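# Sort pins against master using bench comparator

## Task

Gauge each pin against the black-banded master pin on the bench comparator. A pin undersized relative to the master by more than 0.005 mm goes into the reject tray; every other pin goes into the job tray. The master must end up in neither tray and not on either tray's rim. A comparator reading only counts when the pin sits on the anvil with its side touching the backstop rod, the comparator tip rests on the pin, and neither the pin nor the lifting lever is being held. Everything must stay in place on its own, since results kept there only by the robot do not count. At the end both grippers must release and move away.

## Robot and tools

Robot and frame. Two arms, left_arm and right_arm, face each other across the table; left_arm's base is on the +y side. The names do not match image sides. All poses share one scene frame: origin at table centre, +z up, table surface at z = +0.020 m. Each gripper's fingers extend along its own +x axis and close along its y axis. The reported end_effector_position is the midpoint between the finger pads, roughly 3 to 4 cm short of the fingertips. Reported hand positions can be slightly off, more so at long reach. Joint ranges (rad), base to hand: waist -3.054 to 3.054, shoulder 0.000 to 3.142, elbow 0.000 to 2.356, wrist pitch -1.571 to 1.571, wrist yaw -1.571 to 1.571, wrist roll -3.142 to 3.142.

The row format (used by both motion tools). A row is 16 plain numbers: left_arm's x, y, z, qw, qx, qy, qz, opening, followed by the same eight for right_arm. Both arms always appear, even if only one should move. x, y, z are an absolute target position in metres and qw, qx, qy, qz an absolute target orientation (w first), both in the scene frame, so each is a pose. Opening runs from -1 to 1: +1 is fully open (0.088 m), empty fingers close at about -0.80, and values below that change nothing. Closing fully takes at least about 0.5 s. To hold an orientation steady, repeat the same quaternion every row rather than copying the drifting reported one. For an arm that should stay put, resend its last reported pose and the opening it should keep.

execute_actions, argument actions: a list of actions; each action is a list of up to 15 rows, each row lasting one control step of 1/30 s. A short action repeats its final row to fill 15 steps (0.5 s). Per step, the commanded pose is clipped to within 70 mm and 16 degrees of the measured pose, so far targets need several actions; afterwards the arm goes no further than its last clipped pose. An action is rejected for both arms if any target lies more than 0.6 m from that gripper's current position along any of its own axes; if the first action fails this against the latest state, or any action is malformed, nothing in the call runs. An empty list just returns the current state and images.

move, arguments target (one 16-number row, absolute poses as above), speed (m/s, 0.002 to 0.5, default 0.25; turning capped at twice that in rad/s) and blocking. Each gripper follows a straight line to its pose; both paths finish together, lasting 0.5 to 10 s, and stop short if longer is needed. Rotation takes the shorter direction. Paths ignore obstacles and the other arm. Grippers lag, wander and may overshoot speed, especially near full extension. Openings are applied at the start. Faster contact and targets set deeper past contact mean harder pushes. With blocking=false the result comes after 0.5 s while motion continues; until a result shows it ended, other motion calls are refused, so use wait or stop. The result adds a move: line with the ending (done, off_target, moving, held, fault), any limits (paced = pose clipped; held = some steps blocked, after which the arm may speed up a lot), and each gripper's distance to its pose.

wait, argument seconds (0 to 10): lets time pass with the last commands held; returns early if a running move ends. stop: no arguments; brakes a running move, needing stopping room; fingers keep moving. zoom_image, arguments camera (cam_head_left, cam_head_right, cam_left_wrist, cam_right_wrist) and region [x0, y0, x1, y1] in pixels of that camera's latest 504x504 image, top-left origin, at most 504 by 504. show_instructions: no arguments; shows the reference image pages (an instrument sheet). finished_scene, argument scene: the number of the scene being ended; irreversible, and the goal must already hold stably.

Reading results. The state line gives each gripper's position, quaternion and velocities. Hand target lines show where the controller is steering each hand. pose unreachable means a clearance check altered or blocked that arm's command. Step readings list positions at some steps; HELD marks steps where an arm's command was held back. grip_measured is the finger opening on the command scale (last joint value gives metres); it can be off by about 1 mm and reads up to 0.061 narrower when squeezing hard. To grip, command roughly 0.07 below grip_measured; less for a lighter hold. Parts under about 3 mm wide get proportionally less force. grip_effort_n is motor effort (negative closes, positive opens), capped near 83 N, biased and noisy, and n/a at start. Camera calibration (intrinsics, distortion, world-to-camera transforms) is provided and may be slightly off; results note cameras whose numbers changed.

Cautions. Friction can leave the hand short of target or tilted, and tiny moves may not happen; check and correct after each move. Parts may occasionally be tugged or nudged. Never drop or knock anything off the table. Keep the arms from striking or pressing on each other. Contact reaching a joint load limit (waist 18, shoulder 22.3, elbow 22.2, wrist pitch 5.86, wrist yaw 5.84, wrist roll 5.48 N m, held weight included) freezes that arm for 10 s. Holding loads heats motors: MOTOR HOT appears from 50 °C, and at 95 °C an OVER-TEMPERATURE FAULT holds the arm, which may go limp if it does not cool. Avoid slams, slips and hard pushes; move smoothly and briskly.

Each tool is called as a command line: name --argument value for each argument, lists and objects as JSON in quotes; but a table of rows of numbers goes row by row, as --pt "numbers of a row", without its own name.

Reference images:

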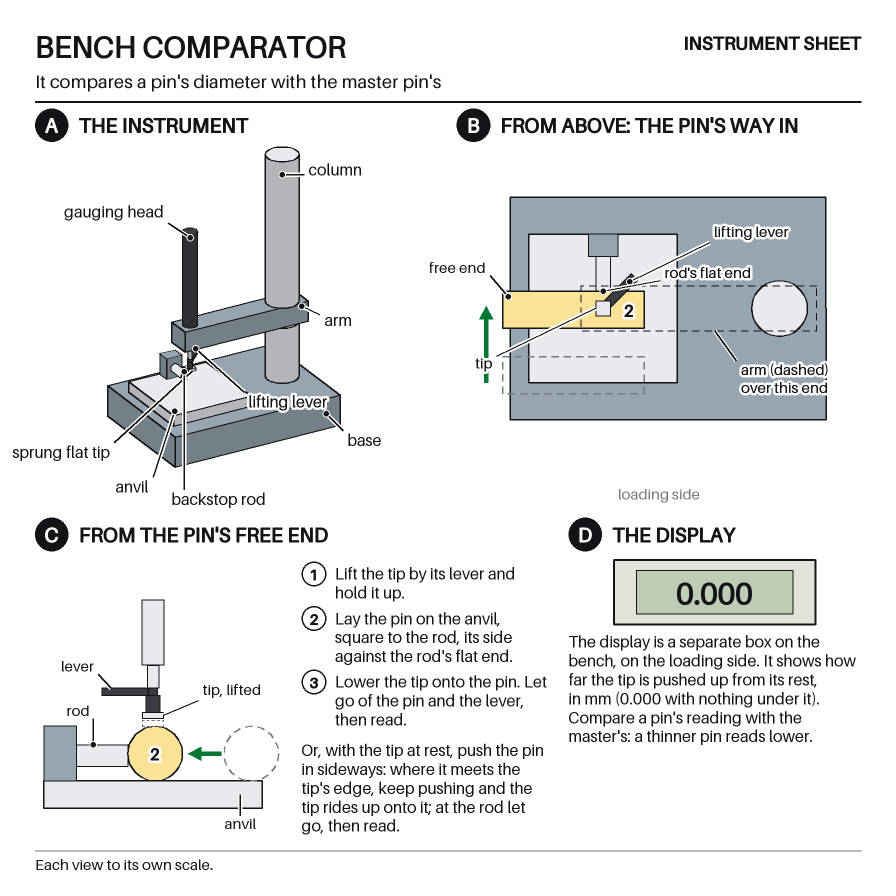

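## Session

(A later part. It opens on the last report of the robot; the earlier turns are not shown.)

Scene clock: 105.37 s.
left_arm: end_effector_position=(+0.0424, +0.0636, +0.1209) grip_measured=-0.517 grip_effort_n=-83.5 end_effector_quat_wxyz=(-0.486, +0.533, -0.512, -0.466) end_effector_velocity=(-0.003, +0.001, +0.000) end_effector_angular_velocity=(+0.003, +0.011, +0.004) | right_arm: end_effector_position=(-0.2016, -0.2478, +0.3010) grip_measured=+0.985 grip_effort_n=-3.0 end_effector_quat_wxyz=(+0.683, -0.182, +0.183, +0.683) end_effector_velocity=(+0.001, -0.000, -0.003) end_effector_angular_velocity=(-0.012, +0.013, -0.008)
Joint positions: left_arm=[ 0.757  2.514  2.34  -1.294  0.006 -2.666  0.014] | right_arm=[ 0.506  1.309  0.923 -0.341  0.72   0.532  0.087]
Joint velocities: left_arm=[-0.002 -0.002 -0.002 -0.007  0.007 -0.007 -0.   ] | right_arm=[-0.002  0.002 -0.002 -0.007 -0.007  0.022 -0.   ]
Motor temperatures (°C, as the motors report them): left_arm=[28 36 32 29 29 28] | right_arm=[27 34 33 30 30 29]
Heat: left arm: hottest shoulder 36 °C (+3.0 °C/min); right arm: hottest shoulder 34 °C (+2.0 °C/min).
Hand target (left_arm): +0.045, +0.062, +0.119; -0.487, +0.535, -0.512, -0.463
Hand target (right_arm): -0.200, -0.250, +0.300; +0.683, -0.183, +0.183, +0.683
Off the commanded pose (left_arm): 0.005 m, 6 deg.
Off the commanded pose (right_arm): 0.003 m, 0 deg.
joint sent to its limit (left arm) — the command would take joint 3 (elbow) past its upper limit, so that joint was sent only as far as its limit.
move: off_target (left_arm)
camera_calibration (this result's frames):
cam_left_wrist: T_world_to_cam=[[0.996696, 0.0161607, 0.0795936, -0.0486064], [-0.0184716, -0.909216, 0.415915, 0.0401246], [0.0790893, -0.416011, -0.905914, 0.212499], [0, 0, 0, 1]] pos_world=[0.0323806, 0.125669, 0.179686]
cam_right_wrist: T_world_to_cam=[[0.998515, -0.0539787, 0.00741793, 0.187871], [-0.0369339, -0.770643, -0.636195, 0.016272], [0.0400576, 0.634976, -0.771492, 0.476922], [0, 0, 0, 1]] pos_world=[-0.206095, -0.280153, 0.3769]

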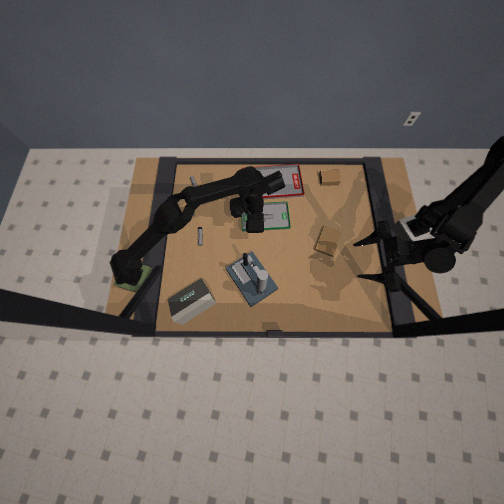

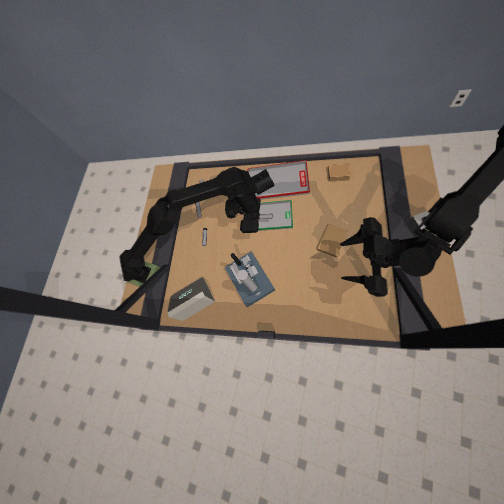

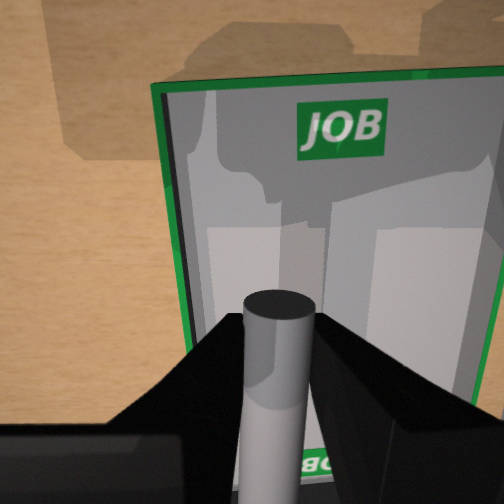

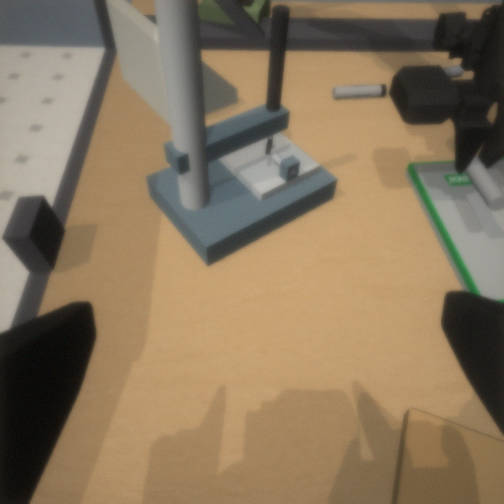

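move --target '[0.05,0.085,0.06,0.5,-0.5,0.5,0.5,-0.6, -0.2,-0.25,0.3,0.683,-0.183,0.183,0.683,1]' --speed 0.08

move --target '[0.05,0.085,0.06,0.5,-0.5,0.5,0.5,-0.2, -0.2,-0.25,0.3,0.683,-0.183,0.183,0.683,1]'

move --target '[0.05,0.085,0.12,0.5,-0.5,0.5,0.5,-0.2, -0.2,-0.25,0.3,0.683,-0.183,0.183,0.683,1]' --speed 0.15

move --target '[0.0,0.287,0.15,0.707,0,0.707,0,0.2, -0.2,-0.25,0.3,0.683,-0.183,0.183,0.683,1]'

Scene clock: 110.30 s.
left_arm: end_effector_position=(+0.0476, +0.0786, +0.0745) grip_measured=-0.517 grip_effort_n=-83.5 end_effector_quat_wxyz=(-0.496, +0.509, -0.507, -0.487) end_effector_velocity=(+0.002, +0.005, -0.001) end_effector_angular_velocity=(+0.021, -0.014, -0.004) | right_arm: end_effector_position=(-0.2016, -0.2478, +0.3010) grip_measured=+0.985 grip_effort_n=-3.5 end_effector_quat_wxyz=(+0.683, -0.182, +0.183, +0.683) end_effector_velocity=(+0.000, -0.000, +0.000) end_effector_angular_velocity=(-0.005, -0.005, +0.007)
Joint positions: left_arm=[ 0.781  2.544  2.215 -1.207  0.007 -2.636  0.014] | right_arm=[ 0.506  1.309  0.923 -0.341  0.72   0.532  0.087]
Joint velocities: left_arm=[ 0.002 -0.002 -0.007 -0.007 -0.022  0.007 -0.   ] | right_arm=[-0.002 -0.002  0.002 -0.007 -0.007 -0.007 -0.   ]
Motor temperatures (°C, as the motors report them): left_arm=[28 38 32 29 29 28] | right_arm=[27 34 33 30 30 29]
Heat: left arm: hottest shoulder 38 °C (+5.0 °C/min); right arm: hottest shoulder 34 °C (+2.0 °C/min).
Hand target (left_arm): +0.049, +0.086, +0.061; +0.500, -0.500, +0.500, +0.500
Hand target (right_arm): -0.200, -0.250, +0.300; +0.683, -0.183, +0.183, +0.683
Off the commanded pose (left_arm): 0.016 m, 2 deg.
Off the commanded pose (right_arm): 0.003 m, 0 deg.
move: off_target (left_arm)
camera_calibration (this result's frames):
cam_left_wrist: T_world_to_cam=[[0.998733, 0.005409, 0.0500347, -0.0474365], [-0.0130132, -0.932639, 0.360577, 0.0788038], [0.0486146, -0.360771, -0.931386, 0.175205], [0, 0, 0, 1]] pos_world=[0.0398844, 0.136961, 0.137142]
cam_right_wrist: T_world_to_cam=[[0.998515, -0.0539787, 0.00741793, 0.187871], [-0.0369339, -0.770643, -0.636195, 0.016272], [0.0400576, 0.634976, -0.771492, 0.476922], [0, 0, 0, 1]] pos_world=[-0.206095, -0.280153, 0.3769]

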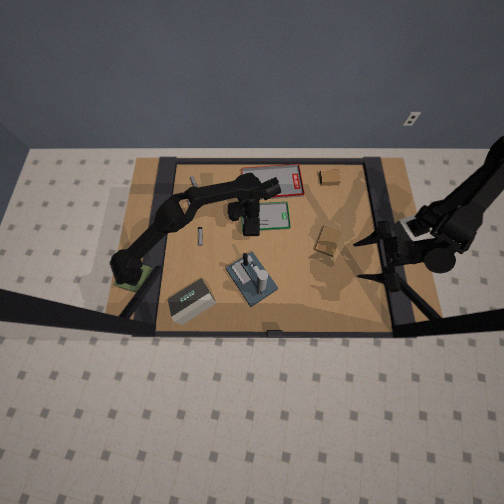

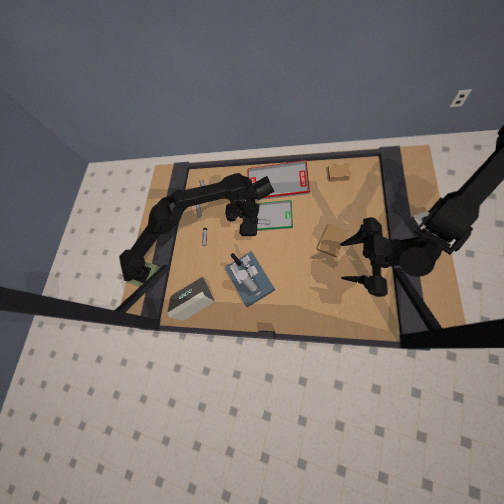

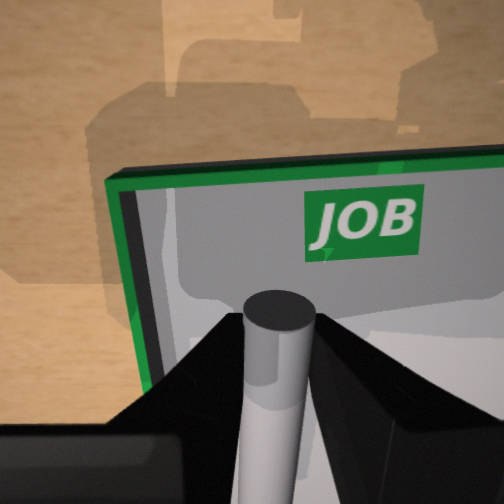

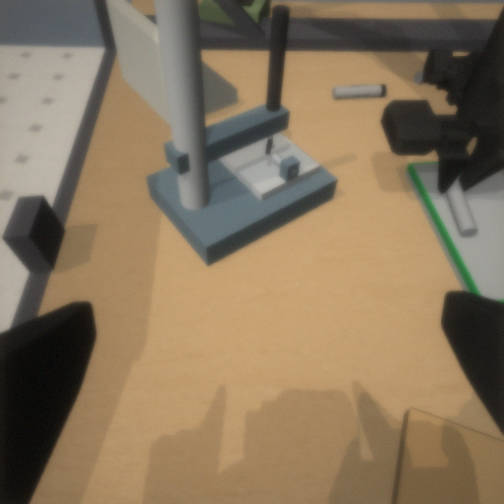

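Scene clock: 111.10 s.
left_arm: end_effector_position=(+0.0498, +0.0805, +0.0707) grip_measured=-0.204 grip_effort_n=14.7 end_effector_quat_wxyz=(-0.496, +0.508, -0.505, -0.491) end_effector_velocity=(-0.001, +0.002, +0.000) end_effector_angular_velocity=(+0.010, -0.003, +0.005) | right_arm: end_effector_position=(-0.2017, -0.2479, +0.3010) grip_measured=+0.985 grip_effort_n=-3.5 end_effector_quat_wxyz=(+0.683, -0.182, +0.183, +0.684) end_effector_velocity=(+0.001, -0.001, -0.002) end_effector_angular_velocity=(-0.008, -0.021, +0.014)
Joint positions: left_arm=[ 0.786  2.552  2.215 -1.207  0.005 -2.636  0.029] | right_arm=[ 0.506  1.309  0.923 -0.341  0.72   0.532  0.087]
Joint velocities: left_arm=[-0.002 -0.002 -0.002 -0.007 -0.007 -0.007 -0.   ] | right_arm=[-0.002 -0.002 -0.002 -0.007 -0.007 -0.022  0.   ]
Motor temperatures (°C, as the motors report them): left_arm=[28 38 32 29 29 28] | right_arm=[27 34 33 30 30 29]
Heat: left arm: hottest shoulder 38 °C (+5.0 °C/min); right arm: hottest shoulder 34 °C (+2.0 °C/min).
Hand target (left_arm): +0.050, +0.085, +0.060; +0.500, -0.500, +0.500, +0.500
Hand target (right_arm): -0.200, -0.250, +0.300; +0.683, -0.183, +0.183, +0.683
Off the commanded pose (left_arm): 0.012 m, 2 deg.
Off the commanded pose (right_arm): 0.003 m, 0 deg.
move: off_target (left_arm)
camera_calibration (this result's frames):
cam_left_wrist: T_world_to_cam=[[0.99882, 0.0104252, 0.0474241, -0.0496324], [-0.00703854, -0.935278, 0.353844, 0.0824108], [0.0480436, -0.353761, -0.934101, 0.171902], [0, 0, 0, 1]] pos_world=[0.0418951, 0.138407, 0.133767]
cam_right_wrist: T_world_to_cam=[[0.998535, -0.0535978, 0.00741793, 0.188077], [-0.03664, -0.770657, -0.636195, 0.0162672], [0.0398154, 0.634992, -0.771492, 0.476928], [0, 0, 0, 1]] pos_world=[-0.206195, -0.280228, 0.3769]

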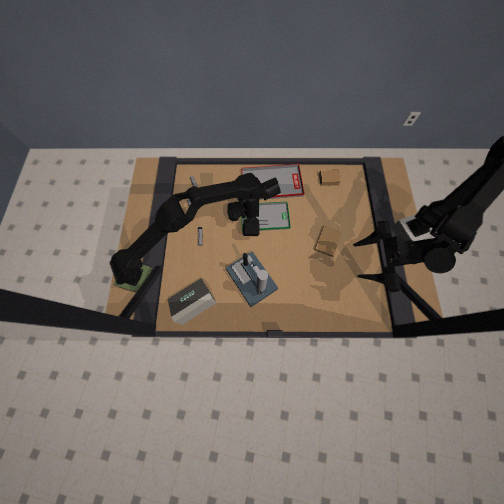

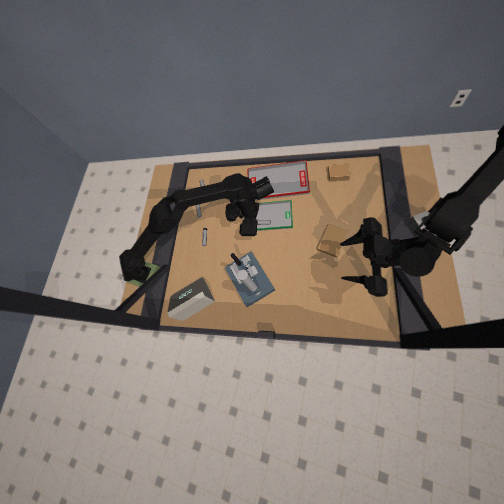

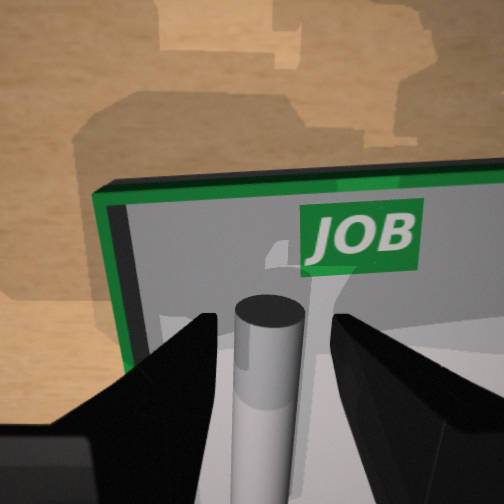

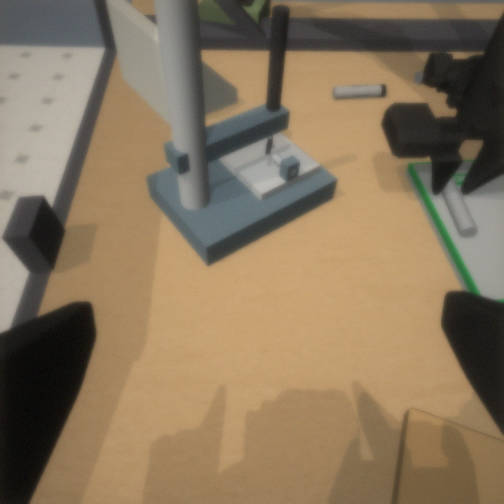

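Scene clock: 111.97 s.
left_arm: end_effector_position=(+0.0469, +0.0858, +0.1123) grip_measured=-0.203 grip_effort_n=14.2 end_effector_quat_wxyz=(-0.498, +0.502, -0.503, -0.498) end_effector_velocity=(-0.001, +0.002, +0.001) end_effector_angular_velocity=(+0.010, -0.003, +0.005) | right_arm: end_effector_position=(-0.2017, -0.2479, +0.3010) grip_measured=+0.985 grip_effort_n=-3.0 end_effector_quat_wxyz=(+0.683, -0.182, +0.183, +0.684) end_effector_velocity=(-0.002, -0.001, -0.003) end_effector_angular_velocity=(-0.010, +0.005, +0.018)
Joint positions: left_arm=[ 0.786  2.532  2.343 -1.373  0.005 -2.636  0.029] | right_arm=[ 0.506  1.309  0.923 -0.341  0.72   0.532  0.087]
Joint velocities: left_arm=[-0.002 -0.002 -0.002 -0.007 -0.007 -0.007 -0.   ] | right_arm=[-0.002 -0.002 -0.007  0.007 -0.022 -0.007 -0.   ]
Motor temperatures (°C, as the motors report them): left_arm=[28 38 32 29 29 28] | right_arm=[27 34 33 31 30 29]
Heat: left arm: hottest shoulder 38 °C (+5.1 °C/min); right arm: hottest shoulder 34 °C (+1.0 °C/min).
Hand target (left_arm): +0.050, +0.085, +0.120; +0.497, -0.509, +0.502, +0.491
Hand target (right_arm): -0.200, -0.250, +0.300; +0.683, -0.183, +0.183, +0.683
Off the commanded pose (left_arm): 0.008 m, 1 deg.
Off the commanded pose (right_arm): 0.003 m, 0 deg.
joint sent to its limit (left arm) — the command would take joint 3 (elbow) past its upper limit, so that joint was sent only as far as its limit.
move: done
camera_calibration (this result's frames):
cam_left_wrist: T_world_to_cam=[[0.999202, 0.00973488, 0.0387344, -0.0477054], [-0.00396989, -0.940828, 0.33886, 0.0746504], [0.0397412, -0.338744, -0.940039, 0.212591], [0, 0, 0, 1]] pos_world=[0.039515, 0.142712, 0.176396]
cam_right_wrist: T_world_to_cam=[[0.998535, -0.0535978, 0.00741793, 0.188077], [-0.03664, -0.770657, -0.636195, 0.0162672], [0.0398154, 0.634992, -0.771492, 0.476928], [0, 0, 0, 1]] pos_world=[-0.206195, -0.280228, 0.3769]

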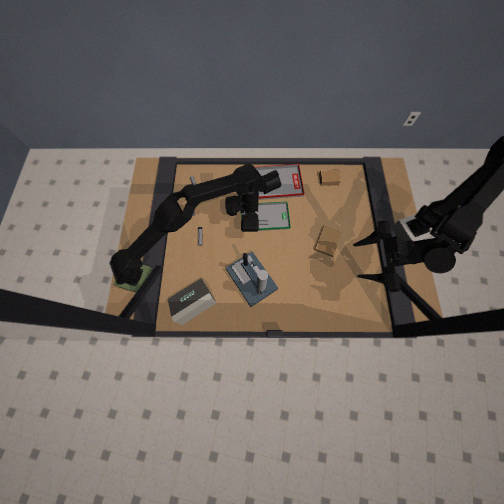

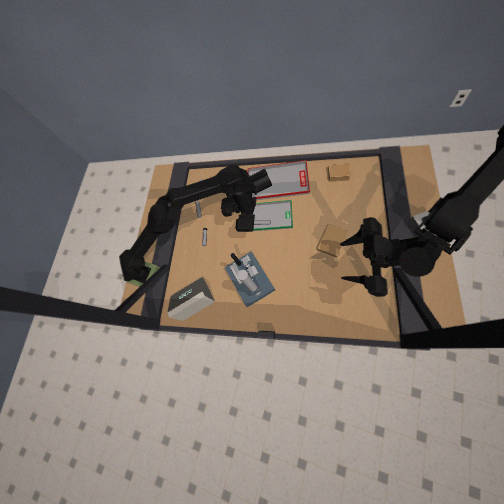

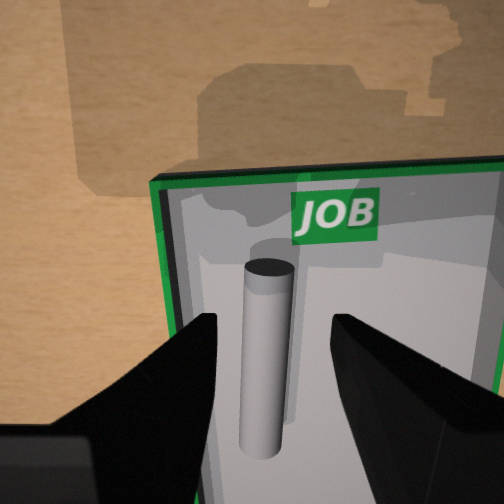

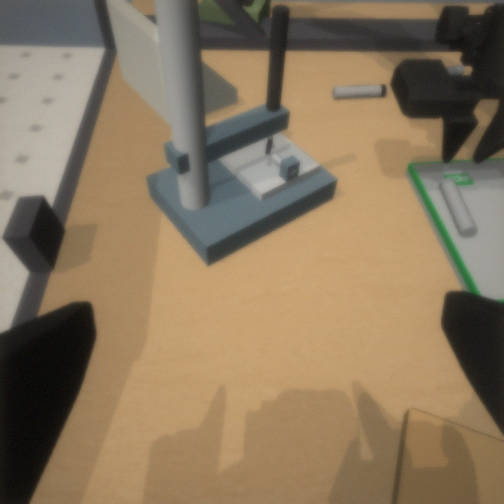

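Scene clock: 115.63 s.
left_arm: end_effector_position=(-0.0011, +0.2829, +0.1514) grip_measured=+0.197 grip_effort_n=14.2 end_effector_quat_wxyz=(-0.706, +0.002, -0.708, +0.002) end_effector_velocity=(+0.001, +0.005, +0.002) end_effector_angular_velocity=(+0.016, -0.016, -0.019) | right_arm: end_effector_position=(-0.2017, -0.2479, +0.3010) grip_measured=+0.985 grip_effort_n=-3.0 end_effector_quat_wxyz=(+0.683, -0.182, +0.183, +0.684) end_effector_velocity=(+0.000, +0.002, +0.002) end_effector_angular_velocity=(+0.004, +0.019, -0.006)
Joint positions: left_arm=[ 0.965  1.697  1.222 -1.092  0.005 -0.887  0.049] | right_arm=[ 0.506  1.309  0.923 -0.341  0.72   0.532  0.087]
Joint velocities: left_arm=[ 0.002 -0.012 -0.007 -0.007 -0.022  0.022 -0.   ] | right_arm=[-0.007 -0.002  0.002  0.007 -0.007  0.007 -0.   ]
Motor temperatures (°C, as the motors report them): left_arm=[28 39 32 29 29 28] | right_arm=[27 34 33 31 30 29]
Heat: left arm: hottest shoulder 39 °C (+6.0 °C/min); right arm: hottest shoulder 34 °C (+1.0 °C/min).
Hand target (left_arm): -0.002, +0.286, +0.151; +0.706, -0.001, +0.708, -0.001
Hand target (right_arm): -0.200, -0.250, +0.300; +0.683, -0.183, +0.183, +0.683
Off the commanded pose (left_arm): 0.005 m, 0 deg.
Off the commanded pose (right_arm): 0.003 m, 0 deg.
move: done
camera_calibration (this result's frames):
cam_left_wrist: T_world_to_cam=[[0.0112462, -0.998915, 0.0451963, 0.280026], [-0.943374, 0.00438708, 0.331701, -0.0207091], [-0.331539, -0.0463674, -0.942301, 0.235241], [0, 0, 0, 1]] pos_world=[0.0553058, 0.290721, 0.215881]
cam_right_wrist: T_world_to_cam=[[0.998535, -0.0535978, 0.00741793, 0.188077], [-0.03664, -0.770657, -0.636195, 0.0162672], [0.0398154, 0.634992, -0.771492, 0.476928], [0, 0, 0, 1]] pos_world=[-0.206195, -0.280228, 0.3769]

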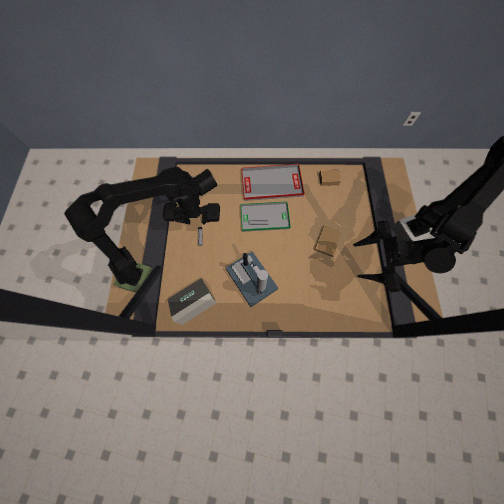

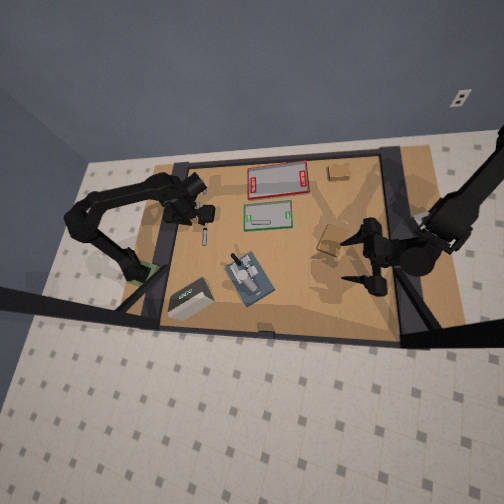

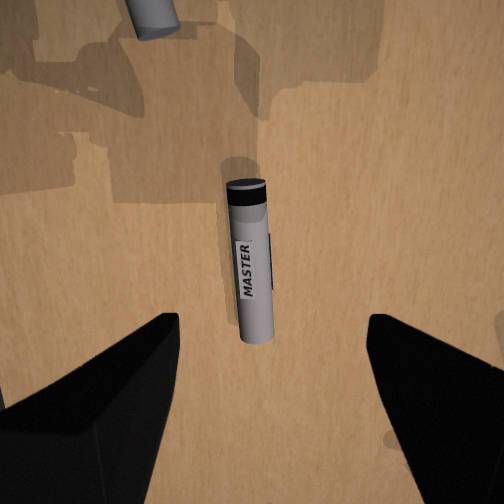

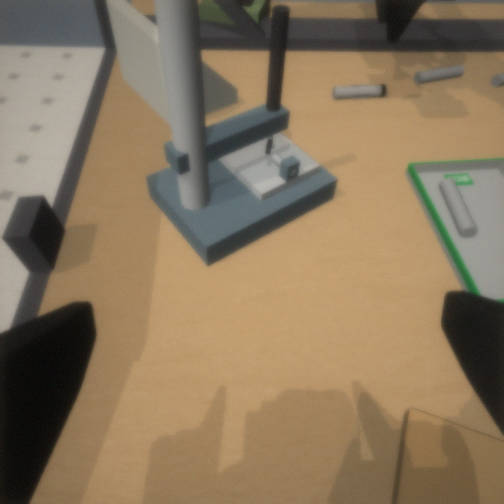

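move --target '[0.011,0.293,0.054,0.7066,-0.0247,0.7066,0.0247,0.2, -0.2,-0.25,0.3,0.683,-0.183,0.183,0.683,1]' --speed 0.08

Scene clock: 120.70 s.
left_arm: end_effector_position=(+0.0120, +0.2889, +0.0598) grip_measured=+0.197 grip_effort_n=13.7 end_effector_quat_wxyz=(-0.710, +0.029, -0.704, -0.016) end_effector_velocity=(-0.002, +0.003, -0.005) end_effector_angular_velocity=(+0.014, +0.003, +0.005) | right_arm: end_effector_position=(-0.2017, -0.2479, +0.3010) grip_measured=+0.985 grip_effort_n=-3.5 end_effector_quat_wxyz=(+0.683, -0.182, +0.183, +0.684) end_effector_velocity=(-0.000, +0.000, +0.000) end_effector_angular_velocity=(+0.001, -0.010, +0.014)
Joint positions: left_arm=[ 1.011  1.843  1.001 -0.709  0.005 -0.904  0.049] | right_arm=[ 0.506  1.309  0.923 -0.341  0.72   0.532  0.087]
Joint velocities: left_arm=[-0.002  0.007 -0.012  0.007 -0.007 -0.007 -0.   ] | right_arm=[-0.002 -0.002 -0.002  0.007 -0.007 -0.022 -0.   ]
Motor temperatures (°C, as the motors report them): left_arm=[28 38 32 29 29 28] | right_arm=[27 34 33 31 30 29]
Heat: left arm: hottest shoulder 38 °C (+5.0 °C/min); right arm: hottest shoulder 34 °C (+1.0 °C/min).
Hand target (left_arm): +0.010, +0.294, +0.054; +0.706, -0.025, +0.707, +0.025
Hand target (right_arm): -0.200, -0.250, +0.300; +0.683, -0.183, +0.183, +0.683
Off the commanded pose (left_arm): 0.007 m, 1 deg.
Off the commanded pose (right_arm): 0.003 m, 0 deg.
move: done
camera_calibration (this result's frames):
cam_left_wrist: T_world_to_cam=[[0.0731163, -0.995628, 0.0581288, 0.287612], [-0.94535, -0.0506182, 0.322104, 0.0384925], [-0.317754, -0.0785032, -0.944918, 0.162842], [0, 0, 0, 1]] pos_world=[0.0671036, 0.301087, 0.124756]
cam_right_wrist: T_world_to_cam=[[0.998535, -0.0535978, 0.00741793, 0.188077], [-0.03664, -0.770657, -0.636195, 0.0162672], [0.0398154, 0.634992, -0.771492, 0.476928], [0, 0, 0, 1]] pos_world=[-0.206195, -0.280228, 0.3769]

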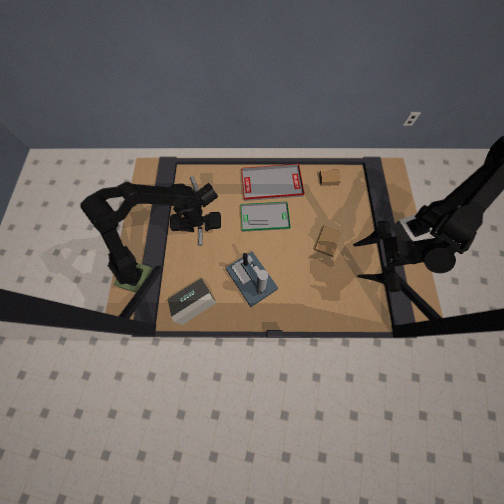

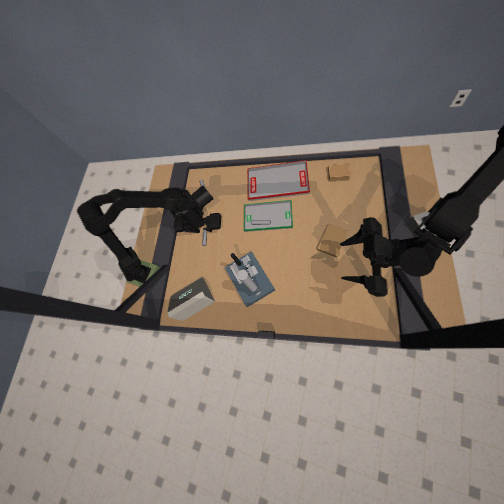

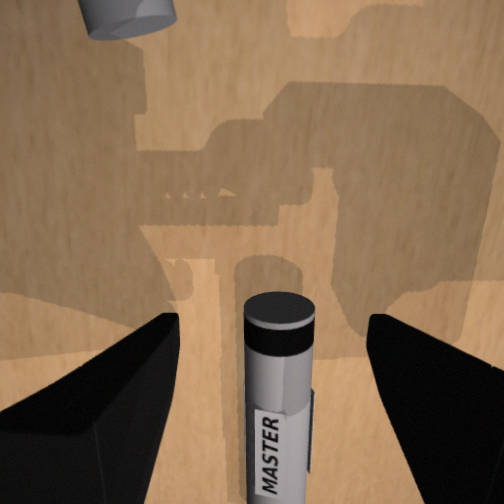

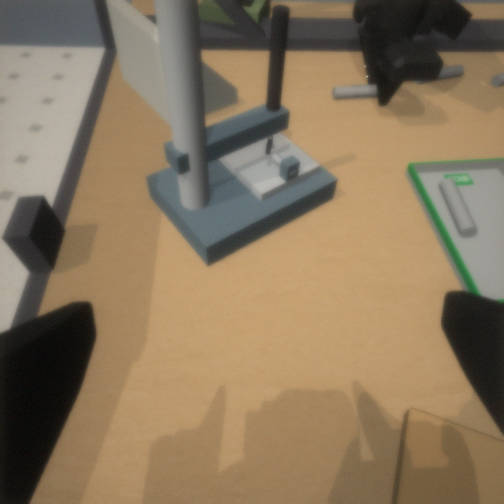

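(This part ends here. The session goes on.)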